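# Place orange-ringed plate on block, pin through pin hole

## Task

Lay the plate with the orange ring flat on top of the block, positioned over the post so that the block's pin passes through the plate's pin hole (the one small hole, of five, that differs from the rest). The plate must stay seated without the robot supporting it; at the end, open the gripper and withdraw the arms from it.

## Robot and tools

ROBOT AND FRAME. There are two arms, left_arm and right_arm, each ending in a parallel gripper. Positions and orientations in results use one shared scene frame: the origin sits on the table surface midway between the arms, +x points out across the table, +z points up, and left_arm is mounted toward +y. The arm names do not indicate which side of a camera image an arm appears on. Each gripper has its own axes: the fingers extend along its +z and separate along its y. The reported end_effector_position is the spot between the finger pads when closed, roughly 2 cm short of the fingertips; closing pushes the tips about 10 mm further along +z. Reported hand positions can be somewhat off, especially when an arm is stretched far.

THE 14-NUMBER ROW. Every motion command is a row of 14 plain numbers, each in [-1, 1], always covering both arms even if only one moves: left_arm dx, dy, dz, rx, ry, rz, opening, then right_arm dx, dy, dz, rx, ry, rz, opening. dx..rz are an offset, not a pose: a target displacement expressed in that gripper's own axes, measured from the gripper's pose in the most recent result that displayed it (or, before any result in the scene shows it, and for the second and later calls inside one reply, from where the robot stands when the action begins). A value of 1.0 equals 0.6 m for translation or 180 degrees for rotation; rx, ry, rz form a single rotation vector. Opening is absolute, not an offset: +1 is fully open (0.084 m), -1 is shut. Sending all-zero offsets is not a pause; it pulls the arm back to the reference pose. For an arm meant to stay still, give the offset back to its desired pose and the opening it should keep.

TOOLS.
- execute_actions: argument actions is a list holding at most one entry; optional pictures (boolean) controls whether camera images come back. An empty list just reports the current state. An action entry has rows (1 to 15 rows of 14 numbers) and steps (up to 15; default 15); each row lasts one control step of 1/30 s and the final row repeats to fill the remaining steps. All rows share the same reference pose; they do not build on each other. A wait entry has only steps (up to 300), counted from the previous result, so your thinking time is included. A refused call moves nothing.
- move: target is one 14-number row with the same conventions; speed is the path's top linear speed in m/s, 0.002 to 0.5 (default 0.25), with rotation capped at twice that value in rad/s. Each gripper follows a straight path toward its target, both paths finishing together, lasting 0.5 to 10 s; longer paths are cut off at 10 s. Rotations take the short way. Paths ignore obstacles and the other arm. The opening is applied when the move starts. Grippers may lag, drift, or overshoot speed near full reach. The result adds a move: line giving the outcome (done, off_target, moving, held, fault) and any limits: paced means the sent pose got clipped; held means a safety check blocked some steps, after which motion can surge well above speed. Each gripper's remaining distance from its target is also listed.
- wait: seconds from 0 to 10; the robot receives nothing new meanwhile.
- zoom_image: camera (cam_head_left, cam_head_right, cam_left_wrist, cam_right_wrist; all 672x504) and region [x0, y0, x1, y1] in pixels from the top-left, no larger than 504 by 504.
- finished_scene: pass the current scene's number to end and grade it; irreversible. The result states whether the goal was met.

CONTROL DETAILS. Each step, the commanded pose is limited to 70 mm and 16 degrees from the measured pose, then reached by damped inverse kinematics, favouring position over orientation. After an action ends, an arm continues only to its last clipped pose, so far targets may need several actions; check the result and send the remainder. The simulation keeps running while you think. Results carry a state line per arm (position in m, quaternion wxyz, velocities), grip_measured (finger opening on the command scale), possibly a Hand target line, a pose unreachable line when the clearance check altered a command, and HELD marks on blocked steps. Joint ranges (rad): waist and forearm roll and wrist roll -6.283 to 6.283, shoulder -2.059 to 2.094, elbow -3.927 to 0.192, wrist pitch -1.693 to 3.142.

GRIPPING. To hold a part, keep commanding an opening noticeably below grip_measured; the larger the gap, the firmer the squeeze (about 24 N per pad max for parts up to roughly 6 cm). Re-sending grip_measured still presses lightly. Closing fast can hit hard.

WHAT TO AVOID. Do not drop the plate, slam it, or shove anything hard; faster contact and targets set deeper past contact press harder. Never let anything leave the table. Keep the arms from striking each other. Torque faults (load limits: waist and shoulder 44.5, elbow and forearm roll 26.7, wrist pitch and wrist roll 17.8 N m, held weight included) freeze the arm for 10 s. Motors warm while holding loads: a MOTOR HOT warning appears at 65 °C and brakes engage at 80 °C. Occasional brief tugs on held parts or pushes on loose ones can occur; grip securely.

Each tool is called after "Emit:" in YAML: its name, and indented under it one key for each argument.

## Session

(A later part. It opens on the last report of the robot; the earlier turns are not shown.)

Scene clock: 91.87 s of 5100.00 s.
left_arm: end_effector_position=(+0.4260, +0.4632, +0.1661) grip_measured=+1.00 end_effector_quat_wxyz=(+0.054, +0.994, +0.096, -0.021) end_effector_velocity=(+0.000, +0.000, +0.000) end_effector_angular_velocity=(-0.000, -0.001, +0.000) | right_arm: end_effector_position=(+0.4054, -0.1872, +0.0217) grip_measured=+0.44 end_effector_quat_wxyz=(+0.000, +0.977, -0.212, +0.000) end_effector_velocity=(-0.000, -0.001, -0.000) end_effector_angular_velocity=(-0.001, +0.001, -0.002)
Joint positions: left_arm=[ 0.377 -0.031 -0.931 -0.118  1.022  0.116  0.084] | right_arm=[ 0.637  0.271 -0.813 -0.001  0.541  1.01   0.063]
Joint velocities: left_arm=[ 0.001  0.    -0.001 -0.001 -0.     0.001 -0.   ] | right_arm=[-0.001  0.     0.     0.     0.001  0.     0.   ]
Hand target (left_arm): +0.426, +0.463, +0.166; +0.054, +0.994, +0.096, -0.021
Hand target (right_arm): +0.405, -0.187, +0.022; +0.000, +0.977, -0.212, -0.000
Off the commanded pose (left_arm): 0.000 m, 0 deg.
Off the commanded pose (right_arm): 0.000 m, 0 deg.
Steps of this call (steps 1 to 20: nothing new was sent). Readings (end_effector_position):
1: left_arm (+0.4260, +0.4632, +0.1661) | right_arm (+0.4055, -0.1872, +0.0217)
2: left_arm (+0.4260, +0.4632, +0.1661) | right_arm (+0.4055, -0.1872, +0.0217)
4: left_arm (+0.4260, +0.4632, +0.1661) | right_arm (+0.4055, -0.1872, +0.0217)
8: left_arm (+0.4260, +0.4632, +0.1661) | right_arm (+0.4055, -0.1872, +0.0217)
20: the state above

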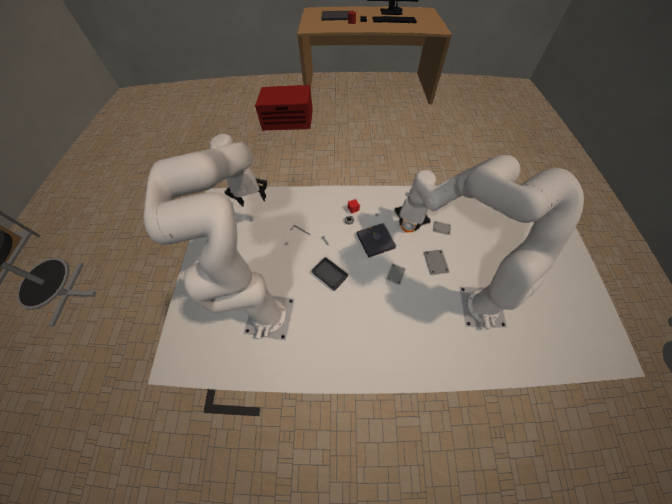

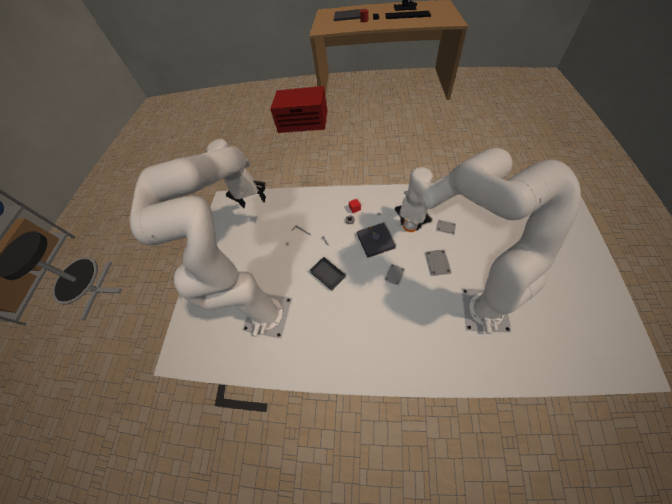

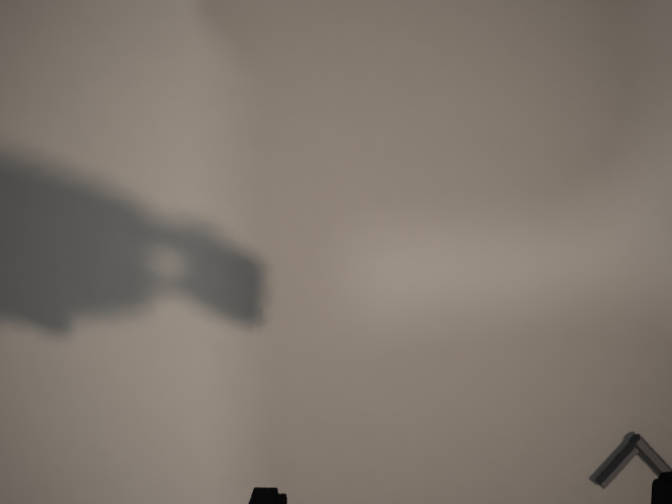

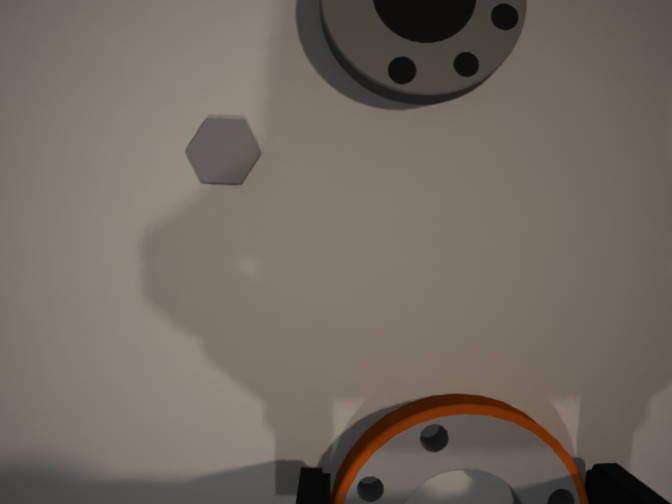

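Emit:
execute_actions:
  actions:
    - {"rows":[[0,0,0,0,0,0,1,0,0,0,0,0,0,1]],"steps":15}
  pictures: false

Emit:
move:
  target: [0,0,0,0,0,0,1,0,0,0,0,0,-0.5,1]
  speed: 0.4

Emit:
execute_actions:
  actions:
    - {"steps":12}
  pictures: false

Scene clock: 97.23 s of 5100.00 s.
left_arm: end_effector_position=(+0.4260, +0.4632, +0.1661) grip_measured=+1.00 end_effector_quat_wxyz=(+0.054, +0.994, +0.096, -0.021) end_effector_velocity=(-0.000, +0.000, -0.000) end_effector_angular_velocity=(+0.001, +0.001, +0.000) | right_arm: end_effector_position=(+0.4053, -0.1873, +0.0215) grip_measured=+1.00 end_effector_quat_wxyz=(+0.000, +0.977, -0.212, -0.000) end_effector_velocity=(+0.001, -0.000, +0.001) end_effector_angular_velocity=(+0.000, -0.000, -0.002)
Joint positions: left_arm=[ 0.377 -0.031 -0.931 -0.118  1.022  0.116  0.084] | right_arm=[ 0.637  0.271 -0.812 -0.001  0.541  1.01   0.084]
Joint velocities: left_arm=[ 0.     0.     0.     0.001 -0.    -0.001 -0.   ] | right_arm=[-0.002 -0.001 -0.001  0.     0.002 -0.     0.   ]
Hand target (left_arm): +0.426, +0.463, +0.166; +0.054, +0.994, +0.096, -0.021
Hand target (right_arm): +0.405, -0.187, +0.022; +0.000, +0.977, -0.212, +0.000
Off the commanded pose (left_arm): 0.000 m, 0 deg.
Off the commanded pose (right_arm): 0.000 m, 0 deg.
Steps of this call (steps 1 to 90: nothing new was sent; then 1.87 s passed at rest; steps 91 to 105: all 15 steps of this action). Readings (end_effector_position):
91: left_arm (+0.4260, +0.4632, +0.1661) | right_arm (+0.4053, -0.1873, +0.0215)
92: left_arm (+0.4260, +0.4632, +0.1661) | right_arm (+0.4049, -0.1876, +0.0211)
94: left_arm (+0.4260, +0.4632, +0.1661) | right_arm (+0.4042, -0.1880, +0.0204)
98: left_arm (+0.4260, +0.4632, +0.1661) | right_arm (+0.4049, -0.1875, +0.0211)
105: the state above

Scene clock: 99.97 s of 5100.00 s.
left_arm: end_effector_position=(+0.4260, +0.4632, +0.1661) grip_measured=+1.00 end_effector_quat_wxyz=(+0.054, +0.994, +0.096, -0.021) end_effector_velocity=(+0.000, +0.001, +0.001) end_effector_angular_velocity=(+0.001, -0.002, +0.001) | right_arm: end_effector_position=(+0.4054, -0.1872, +0.0216) grip_measured=+1.00 end_effector_quat_wxyz=(+0.000, +0.841, +0.541, -0.000) end_effector_velocity=(+0.001, -0.000, +0.000) end_effector_angular_velocity=(+0.003, +0.001, +0.008)
Joint positions: left_arm=[ 0.377 -0.031 -0.931 -0.118  1.022  0.116  0.084] | right_arm=[ 0.637  0.271 -0.813 -0.001  0.541 -0.559  0.084]
Joint velocities: left_arm=[ 0.001 -0.002 -0.     0.001 -0.    -0.    -0.   ] | right_arm=[-0.002  0.    -0.001  0.006  0.    -0.016 -0.   ]
Hand target (left_arm): +0.426, +0.463, +0.166; +0.054, +0.994, +0.096, -0.021
Hand target (right_arm): +0.405, -0.187, +0.022; +0.000, +0.841, +0.541, -0.000
Off the commanded pose (left_arm): 0.000 m, 0 deg.
Off the commanded pose (right_arm): 0.000 m, 0 deg.
move: done

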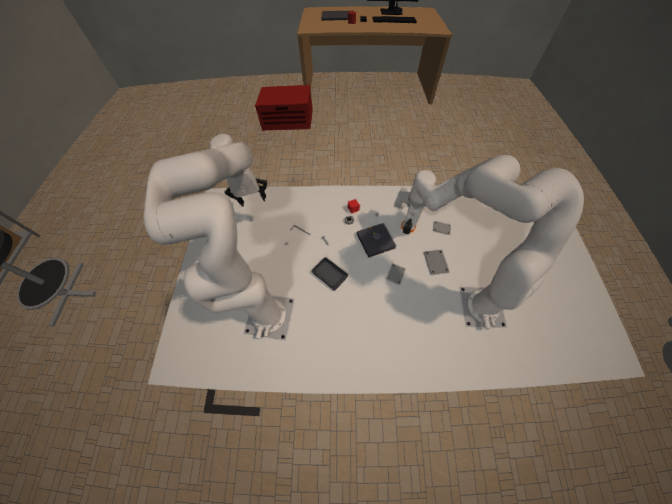

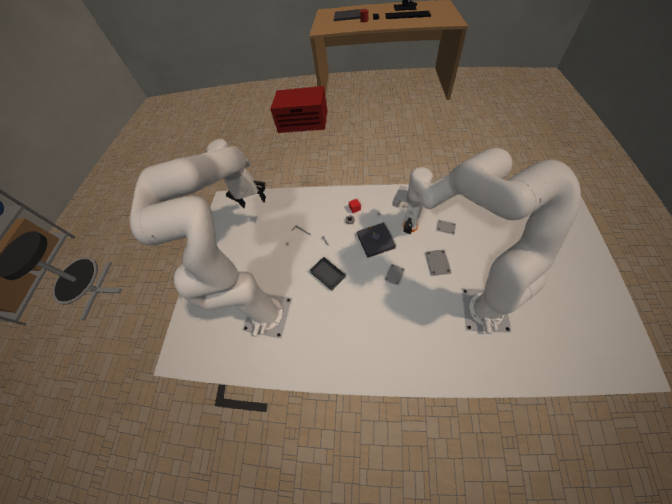

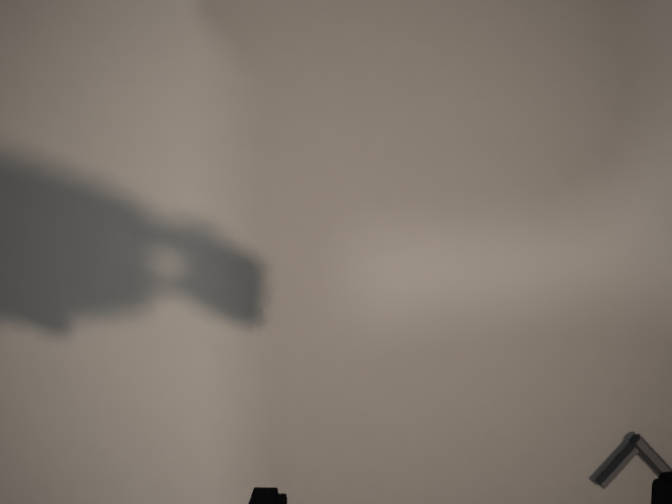

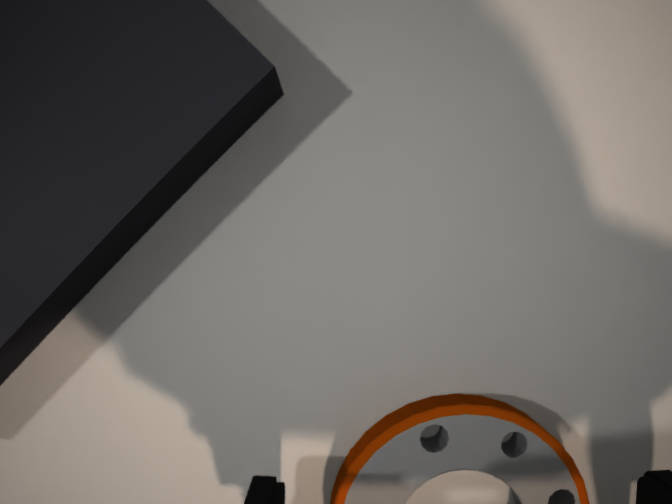

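Scene clock: 100.37 s of 5100.00 s.
left_arm: end_effector_position=(+0.4260, +0.4632, +0.1661) grip_measured=+1.00 end_effector_quat_wxyz=(+0.054, +0.994, +0.096, -0.021) end_effector_velocity=(-0.000, -0.000, -0.000) end_effector_angular_velocity=(-0.001, -0.000, -0.000) | right_arm: end_effector_position=(+0.4054, -0.1872, +0.0216) grip_measured=+1.00 end_effector_quat_wxyz=(+0.000, +0.841, +0.541, -0.000) end_effector_velocity=(+0.000, -0.000, -0.000) end_effector_angular_velocity=(+0.001, +0.000, -0.002)
Joint positions: left_arm=[ 0.377 -0.031 -0.931 -0.118  1.022  0.116  0.084] | right_arm=[ 0.637  0.271 -0.813 -0.001  0.541 -0.56   0.084]
Joint velocities: left_arm=[-0.001 -0.001  0.001 -0.001 -0.     0.     0.   ] | right_arm=[-0.001  0.     0.     0.001 -0.    -0.     0.   ]
Hand target (left_arm): +0.426, +0.463, +0.166; +0.054, +0.994, +0.096, -0.021
Hand target (right_arm): +0.405, -0.187, +0.022; +0.000, +0.841, +0.541, -0.000
Off the commanded pose (left_arm): 0.000 m, 0 deg.
Off the commanded pose (right_arm): 0.000 m, 0 deg.
Steps of this call (steps 1 to 12: nothing new was sent). Readings (end_effector_position):
1: left_arm (+0.4260, +0.4632, +0.1661) | right_arm (+0.4054, -0.1872, +0.0216)
2: left_arm (+0.4260, +0.4632, +0.1661) | right_arm (+0.4054, -0.1872, +0.0216)
4: left_arm (+0.4260, +0.4632, +0.1661) | right_arm (+0.4054, -0.1872, +0.0216)
8: left_arm (+0.4260, +0.4632, +0.1661) | right_arm (+0.4054, -0.1872, +0.0216)
12: the state above

Emit:
execute_actions:
  actions:
    - {"rows":[[0,0,0,0,0,0,1,0,0,0,0,0,0,0.9],[0,0,0,0,0,0,1,0,0,0,0,0,0,0.8],[0,0,0,0,0,0,1,0,0,0,0,0,0,0.72],[0,0,0,0,0,0,1,0,0,0,0,0,0,0.66],[0,0,0,0,0,0,1,0,0,0,0,0,0,0.6],[0,0,0,0,0,0,1,0,0,0,0,0,0,0.56],[0,0,0,0,0,0,1,0,0,0,0,0,0,0.52],[0,0,0,0,0,0,1,0,0,0,0,0,0,0.48],[0,0,0,0,0,0,1,0,0,0,0,0,0,0.44],[0,0,0,0,0,0,1,0,0,0,0,0,0,0.4],[0,0,0,0,0,0,1,0,0,0,0,0,0,0.3],[0,0,0,0,0,0,1,0,0,0,0,0,0,0.2]],"steps":15}
  pictures: false

Emit:
execute_actions:
  actions:
    - {"rows":[[0,0,0,0,0,0,1,0,0,0,0,0,0,1]],"steps":15}
  pictures: false

Emit:
move:
  target: [0,0,0,0,0,0,1,0,0,0,0,0,0.5,1]
  speed: 0.4

Emit:
execute_actions:
  actions:
    - {"steps":10}
  pictures: false

Emit:
execute_actions:
  actions:
    - {"rows":[[0,0,0,0,0,0,1,0,0,0,0,0,0,0.9],[0,0,0,0,0,0,1,0,0,0,0,0,0,0.8],[0,0,0,0,0,0,1,0,0,0,0,0,0,0.72],[0,0,0,0,0,0,1,0,0,0,0,0,0,0.66],[0,0,0,0,0,0,1,0,0,0,0,0,0,0.6],[0,0,0,0,0,0,1,0,0,0,0,0,0,0.56],[0,0,0,0,0,0,1,0,0,0,0,0,0,0.52],[0,0,0,0,0,0,1,0,0,0,0,0,0,0.48],[0,0,0,0,0,0,1,0,0,0,0,0,0,0.44],[0,0,0,0,0,0,1,0,0,0,0,0,0,0.4],[0,0,0,0,0,0,1,0,0,0,0,0,0,0.3],[0,0,0,0,0,0,1,0,0,0,0,0,0,0.2]],"steps":15}
  pictures: false

Emit:
execute_actions:
  actions:
    - {"rows":[[0,0,0,0,0,0,1,0,0,0,0,0,0,1]],"steps":15}
  pictures: false

Emit:
move:
  target: [0,0,0,0,0,0,1,0,0,0,0,0,-0.5,1]
  speed: 0.4

Emit:
execute_actions:
  actions:
    - {"steps":10}
  pictures: false

Scene clock: 118.60 s of 5100.00 s.
left_arm: end_effector_position=(+0.4260, +0.4632, +0.1661) grip_measured=+1.00 end_effector_quat_wxyz=(+0.054, +0.994, +0.096, -0.021) end_effector_velocity=(-0.000, -0.000, -0.000) end_effector_angular_velocity=(-0.001, +0.001, +0.001) | right_arm: end_effector_position=(+0.4056, -0.1871, +0.0218) grip_measured=+0.44 end_effector_quat_wxyz=(+0.000, +0.841, +0.541, +0.000) end_effector_velocity=(-0.000, +0.000, -0.000) end_effector_angular_velocity=(+0.000, -0.000, +0.000)
Joint positions: left_arm=[ 0.377 -0.031 -0.931 -0.118  1.022  0.116  0.084] | right_arm=[ 0.637  0.271 -0.813 -0.001  0.541 -0.56   0.063]
Joint velocities: left_arm=[-0.    -0.     0.001 -0.001  0.    -0.001  0.   ] | right_arm=[ 0.001  0.     0.    -0.    -0.001  0.     0.   ]
Hand target (left_arm): +0.426, +0.463, +0.166; +0.054, +0.994, +0.096, -0.021
Hand target (right_arm): +0.405, -0.187, +0.022; +0.000, +0.841, +0.541, -0.000
Off the commanded pose (left_arm): 0.000 m, 0 deg.
Off the commanded pose (right_arm): 0.000 m, 0 deg.
Steps of this call (steps 1 to 90: nothing new was sent; then 14.73 s passed at rest; steps 91 to 105: all 15 steps of this action). Readings (end_effector_position):
91: left_arm (+0.4260, +0.4632, +0.1661) | right_arm (+0.4054, -0.1872, +0.0216)
92: left_arm (+0.4260, +0.4632, +0.1661) | right_arm (+0.4054, -0.1872, +0.0216)
94: left_arm (+0.4260, +0.4632, +0.1661) | right_arm (+0.4054, -0.1872, +0.0216)
98: left_arm (+0.4260, +0.4632, +0.1661) | right_arm (+0.4054, -0.1872, +0.0216)
105: the state above

Scene clock: 119.10 s of 5100.00 s.
left_arm: end_effector_position=(+0.4260, +0.4632, +0.1661) grip_measured=+1.00 end_effector_quat_wxyz=(+0.054, +0.994, +0.096, -0.021) end_effector_velocity=(-0.000, +0.000, -0.000) end_effector_angular_velocity=(+0.000, +0.001, +0.000) | right_arm: end_effector_position=(+0.4056, -0.1871, +0.0218) grip_measured=+1.00 end_effector_quat_wxyz=(+0.000, +0.841, +0.541, +0.000) end_effector_velocity=(-0.000, -0.000, -0.000) end_effector_angular_velocity=(-0.001, +0.002, -0.000)
Joint positions: left_arm=[ 0.377 -0.031 -0.931 -0.118  1.022  0.116  0.084] | right_arm=[ 0.637  0.271 -0.813 -0.001  0.541 -0.56   0.084]
Joint velocities: left_arm=[-0.     0.001 -0.     0.     0.    -0.     0.   ] | right_arm=[-0.    -0.     0.001  0.001  0.001 -0.001 -0.   ]
Hand target (left_arm): +0.426, +0.463, +0.166; +0.054, +0.994, +0.096, -0.021
Hand target (right_arm): +0.406, -0.187, +0.022; +0.000, +0.841, +0.541, +0.000
Off the commanded pose (left_arm): 0.000 m, 0 deg.
Off the commanded pose (right_arm): 0.000 m, 0 deg.
Steps of this call (steps 1 to 15: all 15 steps of this action). Readings (end_effector_position):
1: left_arm (+0.4260, +0.4632, +0.1661) | right_arm (+0.4055, -0.1871, +0.0218)
2: left_arm (+0.4260, +0.4632, +0.1661) | right_arm (+0.4054, -0.1872, +0.0216)
4: left_arm (+0.4260, +0.4632, +0.1661) | right_arm (+0.4053, -0.1873, +0.0215)
8: left_arm (+0.4260, +0.4632, +0.1661) | right_arm (+0.4055, -0.1871, +0.0217)
15: the state above

Scene clock: 121.83 s of 5100.00 s.
left_arm: end_effector_position=(+0.4260, +0.4632, +0.1661) grip_measured=+1.00 end_effector_quat_wxyz=(+0.054, +0.994, +0.096, -0.021) end_effector_velocity=(+0.000, -0.000, +0.001) end_effector_angular_velocity=(+0.000, -0.001, -0.001) | right_arm: end_effector_position=(+0.4056, -0.1871, +0.0218) grip_measured=+1.00 end_effector_quat_wxyz=(-0.000, +0.977, -0.211, +0.000) end_effector_velocity=(-0.000, -0.000, -0.000) end_effector_angular_velocity=(-0.004, -0.000, -0.009)
Joint positions: left_arm=[ 0.377 -0.031 -0.931 -0.118  1.022  0.116  0.084] | right_arm=[ 0.637  0.271 -0.813 -0.     0.541  1.009  0.084]
Joint velocities: left_arm=[-0.001 -0.001 -0.     0.    -0.     0.     0.   ] | right_arm=[ 0.001  0.    -0.    -0.007  0.002  0.016 -0.   ]
Hand target (left_arm): +0.426, +0.463, +0.166; +0.054, +0.994, +0.096, -0.021
Hand target (right_arm): +0.406, -0.187, +0.022; -0.000, +0.977, -0.212, +0.000
Off the commanded pose (left_arm): 0.000 m, 0 deg.
Off the commanded pose (right_arm): 0.000 m, 0 deg.
move: done

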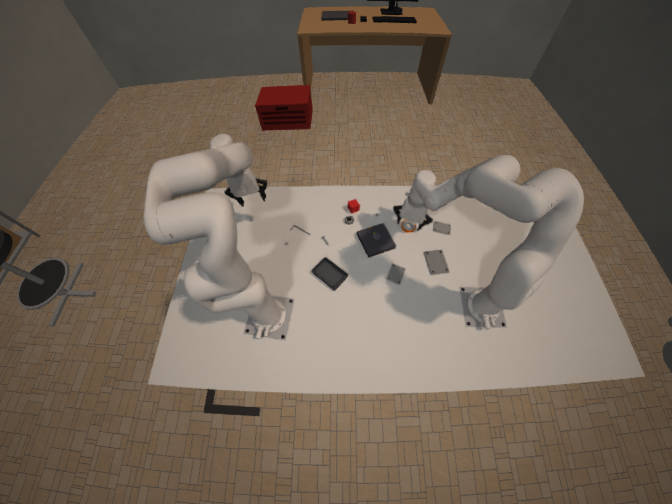

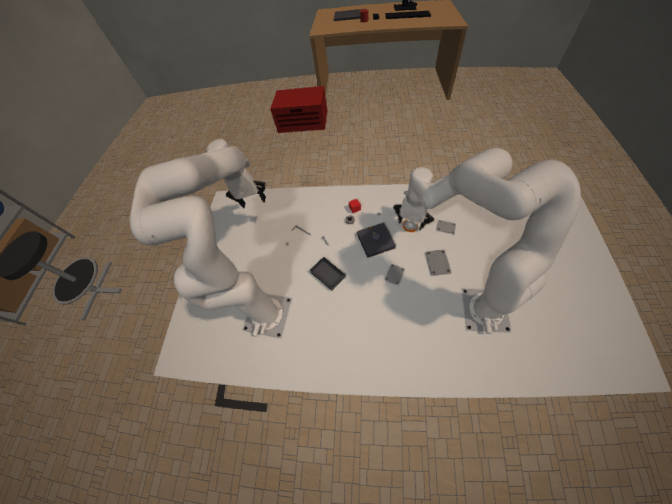

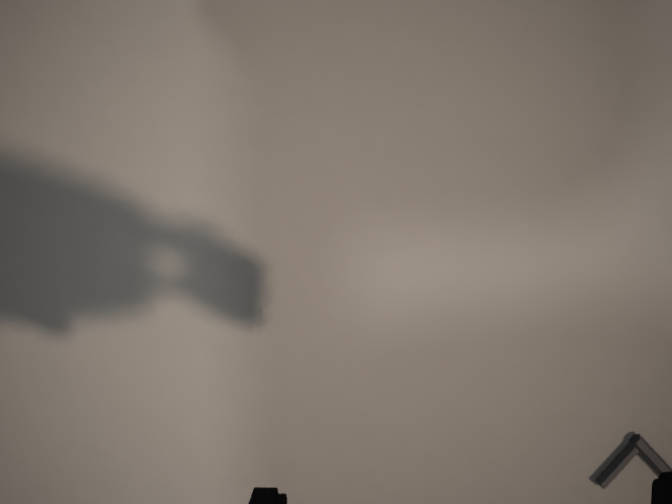

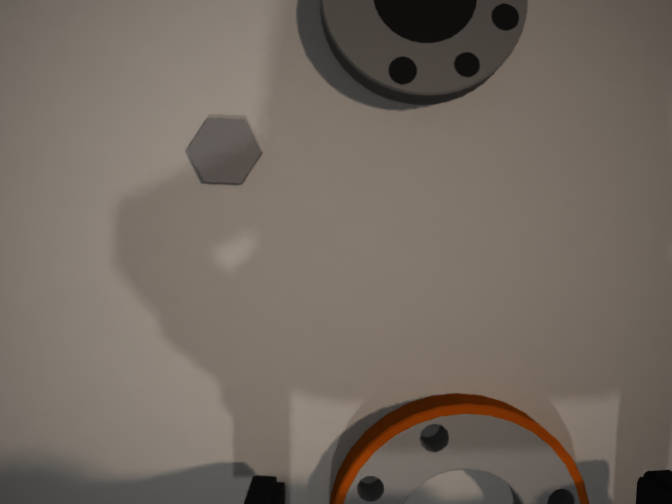

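Scene clock: 122.17 s of 5100.00 s.
left_arm: end_effector_position=(+0.4260, +0.4632, +0.1661) grip_measured=+1.00 end_effector_quat_wxyz=(+0.054, +0.994, +0.096, -0.021) end_effector_velocity=(-0.000, -0.000, +0.001) end_effector_angular_velocity=(-0.001, -0.002, +0.002) | right_arm: end_effector_position=(+0.4056, -0.1871, +0.0218) grip_measured=+1.00 end_effector_quat_wxyz=(-0.000, +0.977, -0.212, +0.000) end_effector_velocity=(+0.000, -0.000, +0.000) end_effector_angular_velocity=(-0.000, -0.001, +0.000)
Joint positions: left_arm=[ 0.377 -0.031 -0.931 -0.118  1.022  0.116  0.084] | right_arm=[ 0.637  0.271 -0.813 -0.001  0.541  1.01   0.084]
Joint velocities: left_arm=[ 0.    -0.002  0.001 -0.001 -0.    -0.001  0.   ] | right_arm=[-0.    -0.    -0.    -0.001 -0.     0.001  0.   ]
Hand target (left_arm): +0.426, +0.463, +0.166; +0.054, +0.994, +0.096, -0.021
Hand target (right_arm): +0.406, -0.187, +0.022; -0.000, +0.977, -0.212, +0.000
Off the commanded pose (left_arm): 0.000 m, 0 deg.
Off the commanded pose (right_arm): 0.000 m, 0 deg.
Steps of this call (steps 1 to 10: nothing new was sent). Readings (end_effector_position):
1: left_arm (+0.4260, +0.4632, +0.1661) | right_arm (+0.4056, -0.1871, +0.0218)
2: left_arm (+0.4260, +0.4632, +0.1661) | right_arm (+0.4056, -0.1871, +0.0218)
4: left_arm (+0.4260, +0.4632, +0.1661) | right_arm (+0.4056, -0.1871, +0.0218)
8: left_arm (+0.4260, +0.4632, +0.1661) | right_arm (+0.4056, -0.1871, +0.0218)
10: the state above

Scene clock: 122.67 s of 5100.00 s.
left_arm: end_effector_position=(+0.4260, +0.4632, +0.1661) grip_measured=+1.00 end_effector_quat_wxyz=(+0.054, +0.994, +0.096, -0.021) end_effector_velocity=(+0.001, +0.001, +0.001) end_effector_angular_velocity=(+0.002, -0.002, +0.000) | right_arm: end_effector_position=(+0.4057, -0.1870, +0.0220) grip_measured=+0.44 end_effector_quat_wxyz=(-0.000, +0.977, -0.212, +0.000) end_effector_velocity=(+0.000, -0.000, +0.000) end_effector_angular_velocity=(-0.000, -0.000, -0.000)
Joint positions: left_arm=[ 0.377 -0.031 -0.931 -0.118  1.022  0.116  0.084] | right_arm=[ 0.637  0.271 -0.813 -0.001  0.541  1.01   0.063]
Joint velocities: left_arm=[ 0.001 -0.    -0.002  0.002 -0.    -0.    -0.   ] | right_arm=[-0.001  0.    -0.001 -0.001  0.001 -0.     0.   ]
Hand target (left_arm): +0.426, +0.463, +0.166; +0.054, +0.994, +0.096, -0.021
Hand target (right_arm): +0.406, -0.187, +0.022; -0.000, +0.977, -0.212, +0.000
Off the commanded pose (left_arm): 0.000 m, 0 deg.
Off the commanded pose (right_arm): 0.000 m, 0 deg.
Steps of this call (steps 1 to 15: all 15 steps of this action). Readings (end_effector_position):
1: left_arm (+0.4260, +0.4632, +0.1661) | right_arm (+0.4056, -0.1871, +0.0218)
2: left_arm (+0.4260, +0.4632, +0.1661) | right_arm (+0.4056, -0.1871, +0.0218)
4: left_arm (+0.4260, +0.4632, +0.1661) | right_arm (+0.4056, -0.1871, +0.0218)
8: left_arm (+0.4260, +0.4632, +0.1661) | right_arm (+0.4056, -0.1871, +0.0218)
15: the state above

Scene clock: 123.17 s of 5100.00 s.
left_arm: end_effector_position=(+0.4260, +0.4632, +0.1661) grip_measured=+1.00 end_effector_quat_wxyz=(+0.054, +0.994, +0.096, -0.021) end_effector_velocity=(-0.001, +0.000, -0.001) end_effector_angular_velocity=(+0.001, +0.002, -0.001) | right_arm: end_effector_position=(+0.4057, -0.1870, +0.0220) grip_measured=+1.00 end_effector_quat_wxyz=(-0.000, +0.977, -0.212, +0.000) end_effector_velocity=(-0.000, +0.000, +0.000) end_effector_angular_velocity=(+0.000, +0.000, +0.000)
Joint positions: left_arm=[ 0.377 -0.031 -0.931 -0.118  1.022  0.116  0.084] | right_arm=[ 0.637  0.271 -0.813 -0.001  0.541  1.01   0.084]
Joint velocities: left_arm=[ 0.    -0.001  0.002  0.001  0.     0.    -0.   ] | right_arm=[ 0. -0.  0.  0.  0. -0. -0.]
Hand target (left_arm): +0.426, +0.463, +0.166; +0.054, +0.994, +0.096, -0.021
Hand target (right_arm): +0.406, -0.187, +0.022; -0.000, +0.977, -0.212, +0.000
Off the commanded pose (left_arm): 0.000 m, 0 deg.
Off the commanded pose (right_arm): 0.000 m, 0 deg.
Steps of this call (steps 1 to 15: all 15 steps of this action). Readings (end_effector_position):
1: left_arm (+0.4260, +0.4632, +0.1661) | right_arm (+0.4057, -0.1870, +0.0220)
2: left_arm (+0.4260, +0.4632, +0.1661) | right_arm (+0.4056, -0.1871, +0.0218)
4: left_arm (+0.4260, +0.4632, +0.1661) | right_arm (+0.4055, -0.1872, +0.0217)
8: left_arm (+0.4260, +0.4632, +0.1661) | right_arm (+0.4057, -0.1870, +0.0219)
15: the state above

Scene clock: 125.90 s of 5100.00 s.
left_arm: end_effector_position=(+0.4260, +0.4632, +0.1661) grip_measured=+1.00 end_effector_quat_wxyz=(+0.054, +0.994, +0.096, -0.021) end_effector_velocity=(+0.001, +0.000, +0.001) end_effector_angular_velocity=(+0.000, -0.002, +0.000) | right_arm: end_effector_position=(+0.4057, -0.1870, +0.0220) grip_measured=+1.00 end_effector_quat_wxyz=(+0.000, +0.841, +0.541, +0.001) end_effector_velocity=(+0.000, +0.000, +0.000) end_effector_angular_velocity=(+0.003, +0.002, +0.009)
Joint positions: left_arm=[ 0.377 -0.031 -0.931 -0.118  1.022  0.116  0.084] | right_arm=[ 0.637  0.271 -0.813 -0.001  0.541 -0.559  0.084]
Joint velocities: left_arm=[ 0.     0.001 -0.002 -0.001 -0.001  0.    -0.   ] | right_arm=[-0.001  0.    -0.     0.007 -0.    -0.016 -0.   ]
Hand target (left_arm): +0.426, +0.463, +0.166; +0.054, +0.994, +0.096, -0.021
Hand target (right_arm): +0.406, -0.187, +0.022; +0.000, +0.841, +0.541, +0.000
Off the commanded pose (left_arm): 0.000 m, 0 deg.
Off the commanded pose (right_arm): 0.000 m, 0 deg.
move: done

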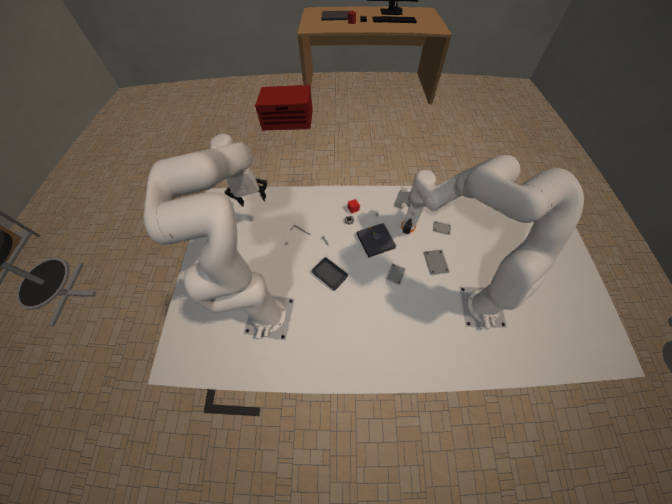

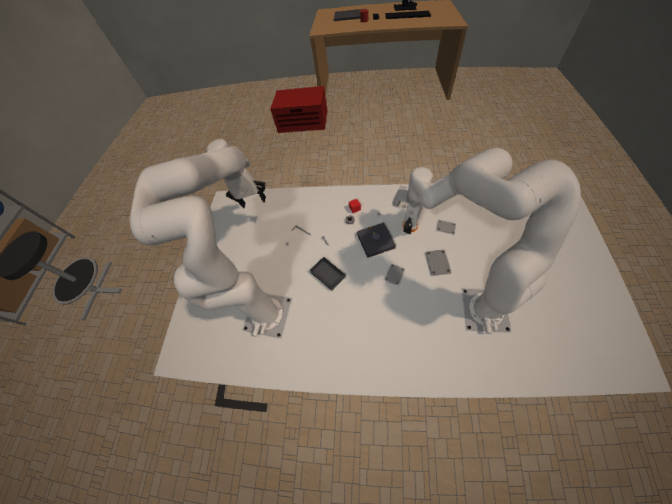

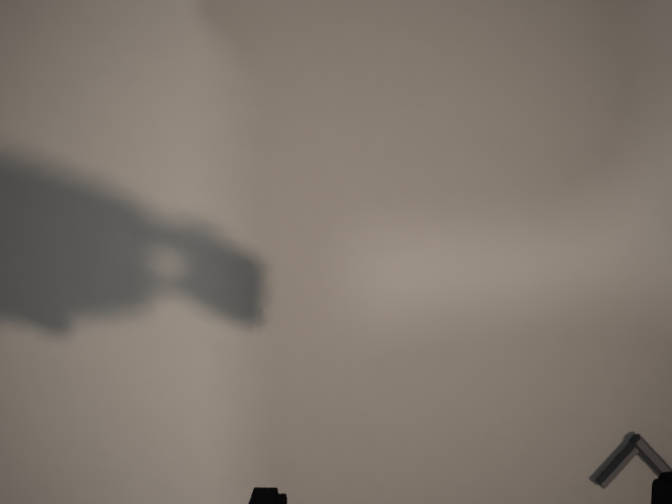

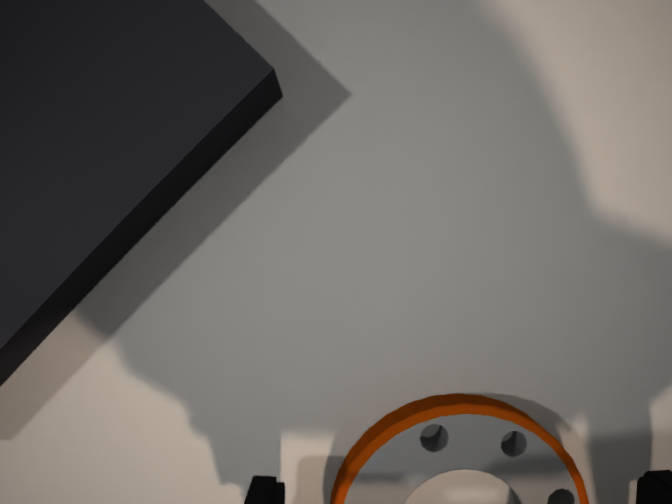

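Scene clock: 126.23 s of 5100.00 s.
left_arm: end_effector_position=(+0.4260, +0.4632, +0.1661) grip_measured=+1.00 end_effector_quat_wxyz=(+0.054, +0.994, +0.096, -0.021) end_effector_velocity=(-0.000, -0.000, -0.000) end_effector_angular_velocity=(+0.000, +0.001, -0.001) | right_arm: end_effector_position=(+0.4057, -0.1870, +0.0220) grip_measured=+1.00 end_effector_quat_wxyz=(+0.000, +0.841, +0.541, +0.000) end_effector_velocity=(+0.000, -0.001, -0.000) end_effector_angular_velocity=(+0.000, -0.001, -0.001)
Joint positions: left_arm=[ 0.377 -0.031 -0.931 -0.118  1.022  0.116  0.084] | right_arm=[ 0.637  0.271 -0.813 -0.001  0.541 -0.56   0.084]
Joint velocities: left_arm=[-0.001  0.     0.001  0.001  0.     0.     0.   ] | right_arm=[-0.001  0.     0.    -0.001 -0.001 -0.     0.   ]
Hand target (left_arm): +0.426, +0.463, +0.166; +0.054, +0.994, +0.096, -0.021
Hand target (right_arm): +0.406, -0.187, +0.022; +0.000, +0.841, +0.541, +0.000
Off the commanded pose (left_arm): 0.000 m, 0 deg.
Off the commanded pose (right_arm): 0.000 m, 0 deg.
Steps of this call (steps 1 to 10: nothing new was sent). Readings (end_effector_position):
1: left_arm (+0.4260, +0.4632, +0.1661) | right_arm (+0.4057, -0.1870, +0.0220)
2: left_arm (+0.4260, +0.4632, +0.1661) | right_arm (+0.4057, -0.1870, +0.0220)
4: left_arm (+0.4260, +0.4632, +0.1661) | right_arm (+0.4057, -0.1870, +0.0220)
8: left_arm (+0.4260, +0.4632, +0.1661) | right_arm (+0.4057, -0.1870, +0.0220)
10: the state above

Emit:
move:
  target: [0,0,0,0,0,0,1,0,0,0.0025,0,0,0,1]
  speed: 0.01

Emit:
execute_actions:
  actions:
    - {"steps":10}
  pictures: false

Emit:
execute_actions:
  actions:
    - {"rows":[[0,0,0,0,0,0,1,0,0,0,0,0,0,0.9],[0,0,0,0,0,0,1,0,0,0,0,0,0,0.8],[0,0,0,0,0,0,1,0,0,0,0,0,0,0.72],[0,0,0,0,0,0,1,0,0,0,0,0,0,0.66],[0,0,0,0,0,0,1,0,0,0,0,0,0,0.6],[0,0,0,0,0,0,1,0,0,0,0,0,0,0.56],[0,0,0,0,0,0,1,0,0,0,0,0,0,0.52],[0,0,0,0,0,0,1,0,0,0,0,0,0,0.48],[0,0,0,0,0,0,1,0,0,0,0,0,0,0.44],[0,0,0,0,0,0,1,0,0,0,0,0,0,0.4],[0,0,0,0,0,0,1,0,0,0,0,0,0,0.3],[0,0,0,0,0,0,1,0,0,0,0,0,0,0.1],[0,0,0,0,0,0,1,0,0,0,0,0,0,-0.3]],"steps":15}
  pictures: false

Emit:
move:
  target: [0,0,0,0,0,0,1,0,0,-0.1,0,0,0,-0.3]
  speed: 0.06

Scene clock: 133.43 s of 5100.00 s.
left_arm: end_effector_position=(+0.4260, +0.4632, +0.1661) grip_measured=+1.00 end_effector_quat_wxyz=(+0.054, +0.994, +0.096, -0.021) end_effector_velocity=(-0.000, -0.001, +0.000) end_effector_angular_velocity=(-0.001, -0.000, -0.000) | right_arm: end_effector_position=(+0.4057, -0.1870, +0.0205) grip_measured=+1.00 end_effector_quat_wxyz=(+0.000, +0.841, +0.541, +0.000) end_effector_velocity=(+0.000, +0.000, +0.000) end_effector_angular_velocity=(-0.000, -0.001, +0.002)
Joint positions: left_arm=[ 0.377 -0.031 -0.931 -0.118  1.022  0.116  0.084] | right_arm=[ 0.637  0.275 -0.813 -0.001  0.537 -0.56   0.084]
Joint velocities: left_arm=[-0.001 -0.001  0.001 -0.001 -0.     0.    -0.   ] | right_arm=[ 0.     0.    -0.001 -0.002 -0.001 -0.     0.   ]
Hand target (left_arm): +0.426, +0.463, +0.166; +0.054, +0.994, +0.096, -0.021
Hand target (right_arm): +0.406, -0.187, +0.020; +0.000, +0.841, +0.541, +0.000
Off the commanded pose (left_arm): 0.000 m, 0 deg.
Off the commanded pose (right_arm): 0.000 m, 0 deg.
After step 90, 3.50 s passed at rest.
move: done

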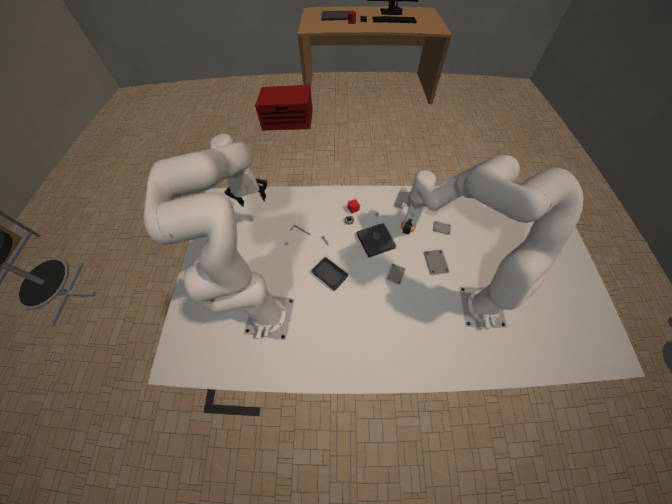

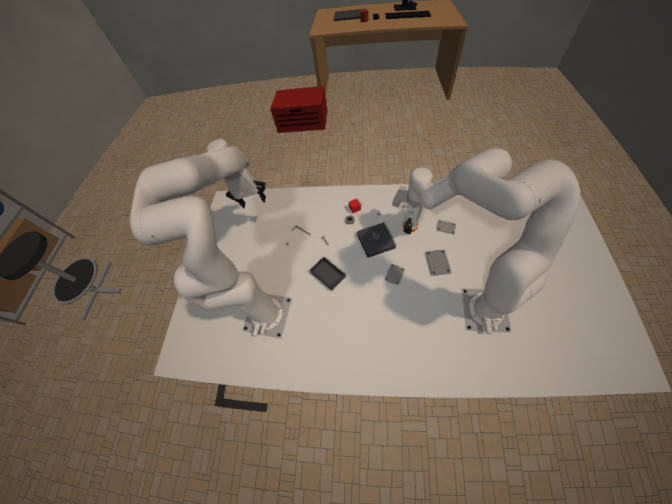

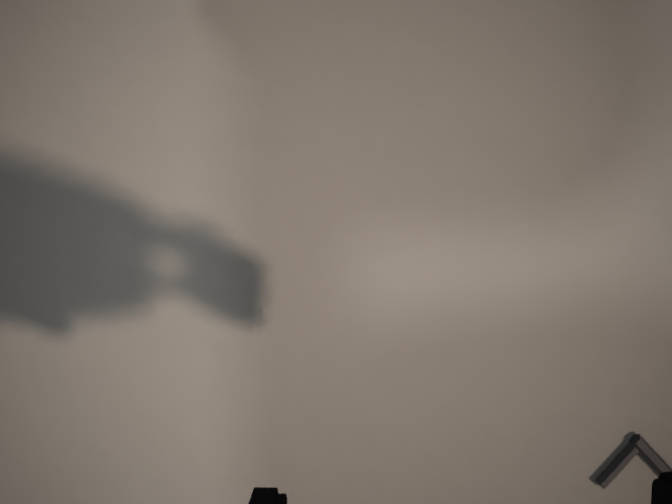

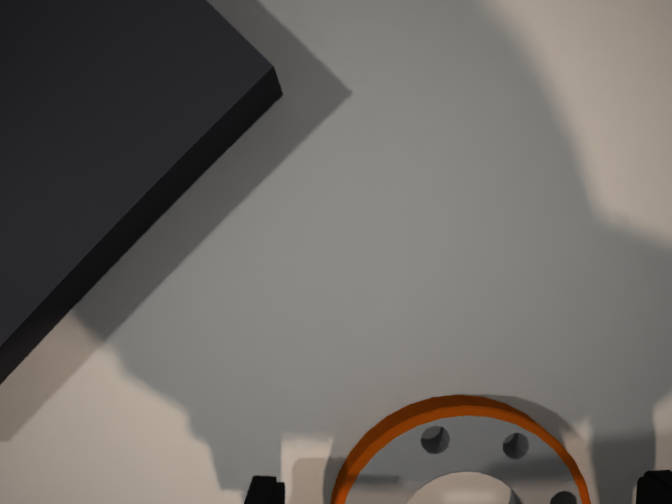

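Scene clock: 133.77 s of 5100.00 s.
left_arm: end_effector_position=(+0.4260, +0.4632, +0.1661) grip_measured=+1.00 end_effector_quat_wxyz=(+0.054, +0.994, +0.096, -0.021) end_effector_velocity=(+0.000, +0.000, +0.001) end_effector_angular_velocity=(+0.001, -0.002, +0.001) | right_arm: end_effector_position=(+0.4057, -0.1870, +0.0205) grip_measured=+1.00 end_effector_quat_wxyz=(+0.000, +0.841, +0.541, +0.000) end_effector_velocity=(+0.000, +0.001, +0.000) end_effector_angular_velocity=(+0.001, -0.002, +0.000)
Joint positions: left_arm=[ 0.377 -0.031 -0.931 -0.118  1.022  0.116  0.084] | right_arm=[ 0.637  0.275 -0.813 -0.001  0.537 -0.56   0.084]
Joint velocities: left_arm=[ 0.    -0.001 -0.001  0.    -0.001 -0.001  0.   ] | right_arm=[ 0.001  0.     0.001  0.    -0.003  0.001  0.   ]
Hand target (left_arm): +0.426, +0.463, +0.166; +0.054, +0.994, +0.096, -0.021
Hand target (right_arm): +0.406, -0.187, +0.020; +0.000, +0.841, +0.541, +0.000
Off the commanded pose (left_arm): 0.000 m, 0 deg.
Off the commanded pose (right_arm): 0.000 m, 0 deg.
Steps of this call (steps 1 to 10: nothing new was sent). Readings (end_effector_position):
1: left_arm (+0.4260, +0.4632, +0.1661) | right_arm (+0.4057, -0.1870, +0.0205)
2: left_arm (+0.4260, +0.4632, +0.1661) | right_arm (+0.4057, -0.1870, +0.0205)
4: left_arm (+0.4260, +0.4632, +0.1661) | right_arm (+0.4057, -0.1870, +0.0205)
8: left_arm (+0.4260, +0.4632, +0.1661) | right_arm (+0.4057, -0.1870, +0.0205)
10: the state above

Scene clock: 134.27 s of 5100.00 s.
left_arm: end_effector_position=(+0.4260, +0.4632, +0.1661) grip_measured=+1.00 end_effector_quat_wxyz=(+0.054, +0.994, +0.096, -0.021) end_effector_velocity=(+0.001, +0.001, +0.001) end_effector_angular_velocity=(+0.001, -0.003, +0.001) | right_arm: end_effector_position=(+0.4059, -0.1869, +0.0207) grip_measured=+0.45 end_effector_quat_wxyz=(+0.000, +0.841, +0.541, +0.001) end_effector_velocity=(-0.000, -0.001, -0.000) end_effector_angular_velocity=(-0.001, +0.000, +0.001)
Joint positions: left_arm=[ 0.377 -0.031 -0.931 -0.118  1.022  0.116  0.084] | right_arm=[ 0.637  0.275 -0.813 -0.001  0.537 -0.56   0.063]
Joint velocities: left_arm=[ 0.001  0.    -0.003  0.    -0.     0.    -0.   ] | right_arm=[-0.001  0.     0.001 -0.002  0.    -0.     0.   ]
Hand target (left_arm): +0.426, +0.463, +0.166; +0.054, +0.994, +0.096, -0.021
Hand target (right_arm): +0.406, -0.187, +0.021; +0.000, +0.841, +0.541, +0.000
Off the commanded pose (left_arm): 0.000 m, 0 deg.
Off the commanded pose (right_arm): 0.000 m, 0 deg.
Steps of this call (steps 1 to 15: all 15 steps of this action). Readings (end_effector_position):
1: left_arm (+0.4260, +0.4632, +0.1661) | right_arm (+0.4058, -0.1870, +0.0205)
2: left_arm (+0.4260, +0.4632, +0.1661) | right_arm (+0.4058, -0.1870, +0.0205)
4: left_arm (+0.4260, +0.4632, +0.1661) | right_arm (+0.4057, -0.1870, +0.0205)
8: left_arm (+0.4260, +0.4632, +0.1661) | right_arm (+0.4057, -0.1870, +0.0205)
15: the state above

Scene clock: 135.83 s of 5100.00 s.
left_arm: end_effector_position=(+0.4260, +0.4632, +0.1661) grip_measured=+1.00 end_effector_quat_wxyz=(+0.054, +0.994, +0.096, -0.021) end_effector_velocity=(+0.000, -0.000, -0.000) end_effector_angular_velocity=(+0.001, +0.000, -0.001) | right_arm: end_effector_position=(+0.4058, -0.1870, +0.0802) grip_measured=+0.45 end_effector_quat_wxyz=(+0.000, +0.841, +0.541, +0.000) end_effector_velocity=(-0.000, +0.000, +0.002) end_effector_angular_velocity=(+0.000, +0.001, -0.000)
Joint positions: left_arm=[ 0.377 -0.031 -0.931 -0.118  1.022  0.116  0.084] | right_arm=[ 0.637  0.13  -0.835 -0.001  0.704 -0.56   0.063]
Joint velocities: left_arm=[-0.001  0.001 -0.001  0.001 -0.    -0.001  0.   ] | right_arm=[ 0.001 -0.004 -0.002  0.001  0.006  0.     0.   ]
Hand target (left_arm): +0.426, +0.463, +0.166; +0.054, +0.994, +0.096, -0.021
Hand target (right_arm): +0.406, -0.187, +0.081; +0.000, +0.841, +0.541, +0.001
Off the commanded pose (left_arm): 0.000 m, 0 deg.
Off the commanded pose (right_arm): 0.000 m, 0 deg.
move: done

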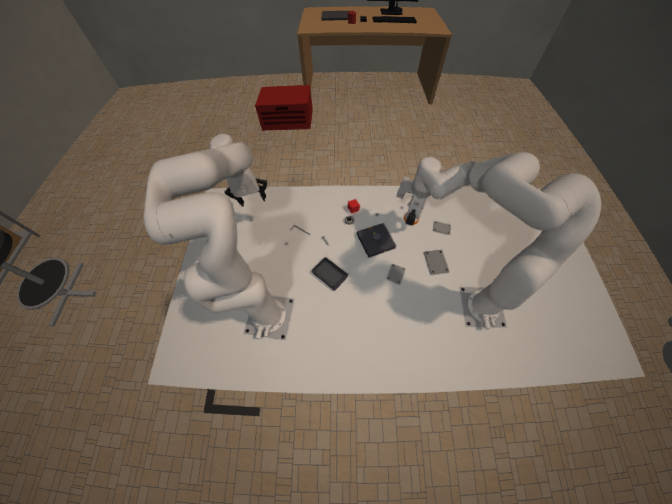

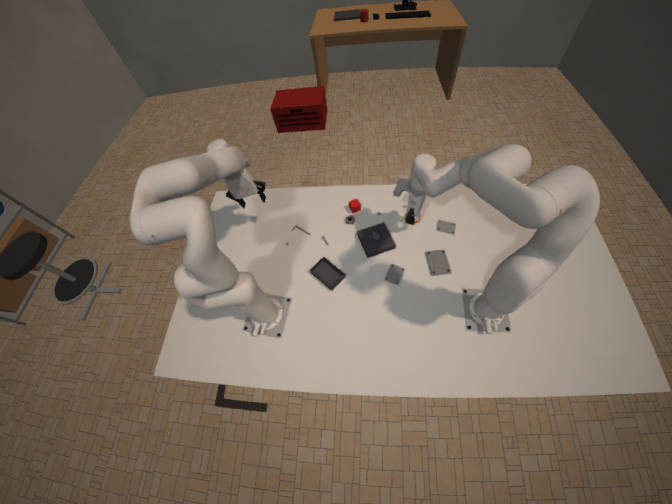

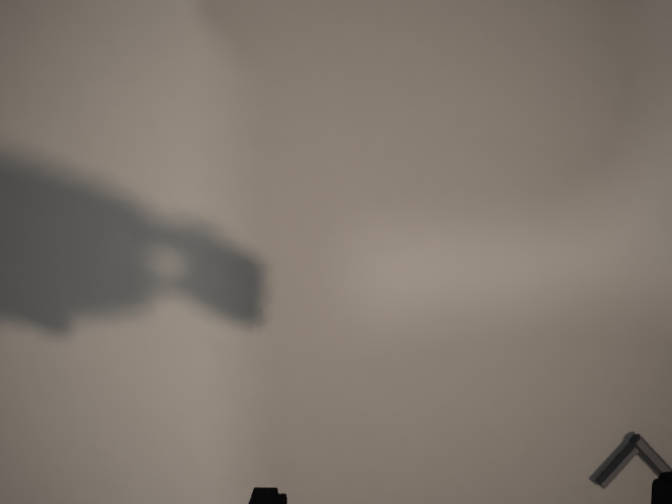

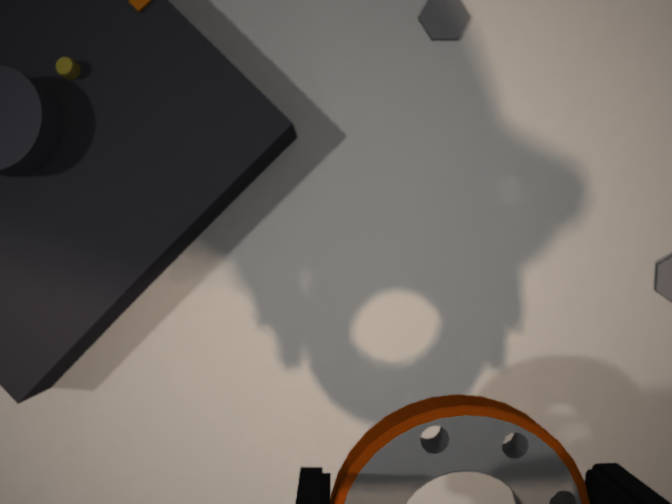

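Emit:
execute_actions:
  actions: []

Scene clock: 141.93 s of 5100.00 s.
left_arm: end_effector_position=(+0.4260, +0.4632, +0.1661) grip_measured=+1.00 end_effector_quat_wxyz=(+0.054, +0.994, +0.096, -0.021) end_effector_velocity=(+0.001, +0.000, +0.001) end_effector_angular_velocity=(+0.001, -0.002, -0.000) | right_arm: end_effector_position=(+0.4059, -0.1869, +0.0806) grip_measured=+0.45 end_effector_quat_wxyz=(+0.000, +0.841, +0.541, +0.001) end_effector_velocity=(-0.000, -0.000, +0.000) end_effector_angular_velocity=(+0.000, +0.002, -0.002)
Joint positions: left_arm=[ 0.377 -0.031 -0.931 -0.118  1.022  0.116  0.084] | right_arm=[ 0.637  0.129 -0.835 -0.001  0.705 -0.56   0.063]
Joint velocities: left_arm=[-0.    -0.    -0.001 -0.    -0.001  0.    -0.   ] | right_arm=[-0.     0.    -0.001  0.002  0.002  0.    -0.   ]
Hand target (left_arm): +0.426, +0.463, +0.166; +0.054, +0.994, +0.096, -0.021
Hand target (right_arm): +0.406, -0.187, +0.081; +0.000, +0.841, +0.541, +0.001
Off the commanded pose (left_arm): 0.000 m, 0 deg.
Off the commanded pose (right_arm): 0.000 m, 0 deg.
Steps of this call (steps 1 to 90: nothing new was sent; then 3.10 s passed at rest). Readings (end_effector_position):
1: left_arm (+0.4260, +0.4632, +0.1661) | right_arm (+0.4058, -0.1870, +0.0802)
2: left_arm (+0.4260, +0.4632, +0.1661) | right_arm (+0.4058, -0.1870, +0.0803)
4: left_arm (+0.4260, +0.4632, +0.1661) | right_arm (+0.4059, -0.1869, +0.0804)
8: left_arm (+0.4260, +0.4632, +0.1661) | right_arm (+0.4059, -0.1869, +0.0805)
90: the state above

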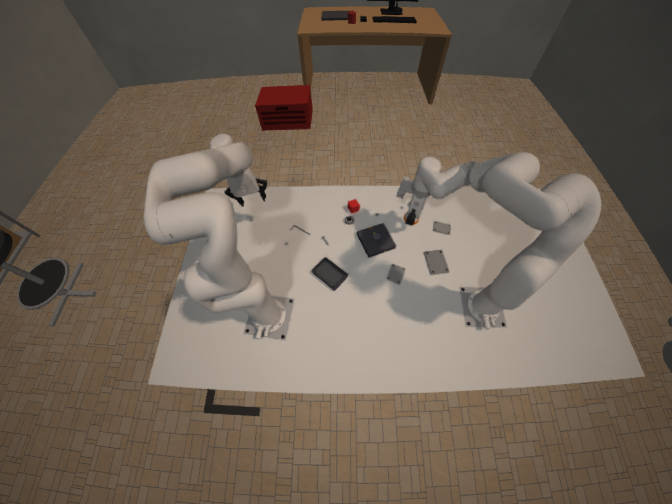

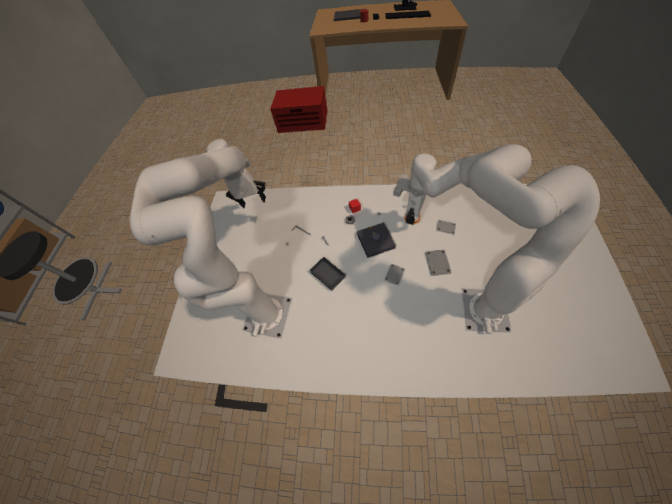

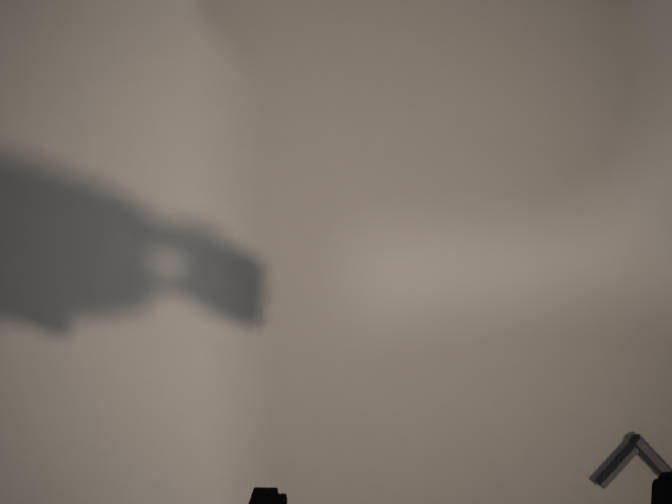

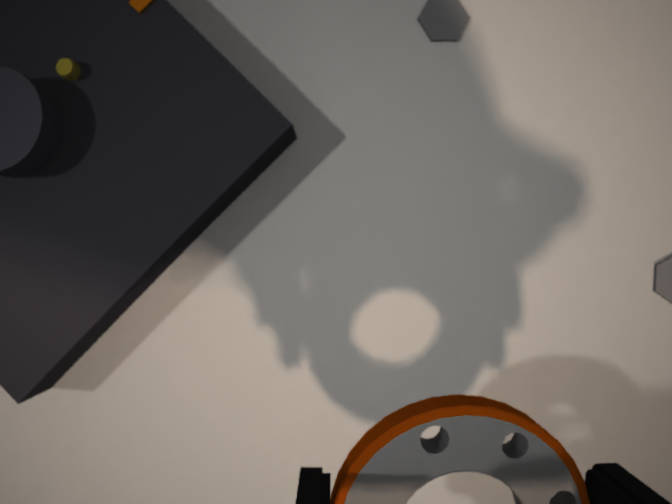

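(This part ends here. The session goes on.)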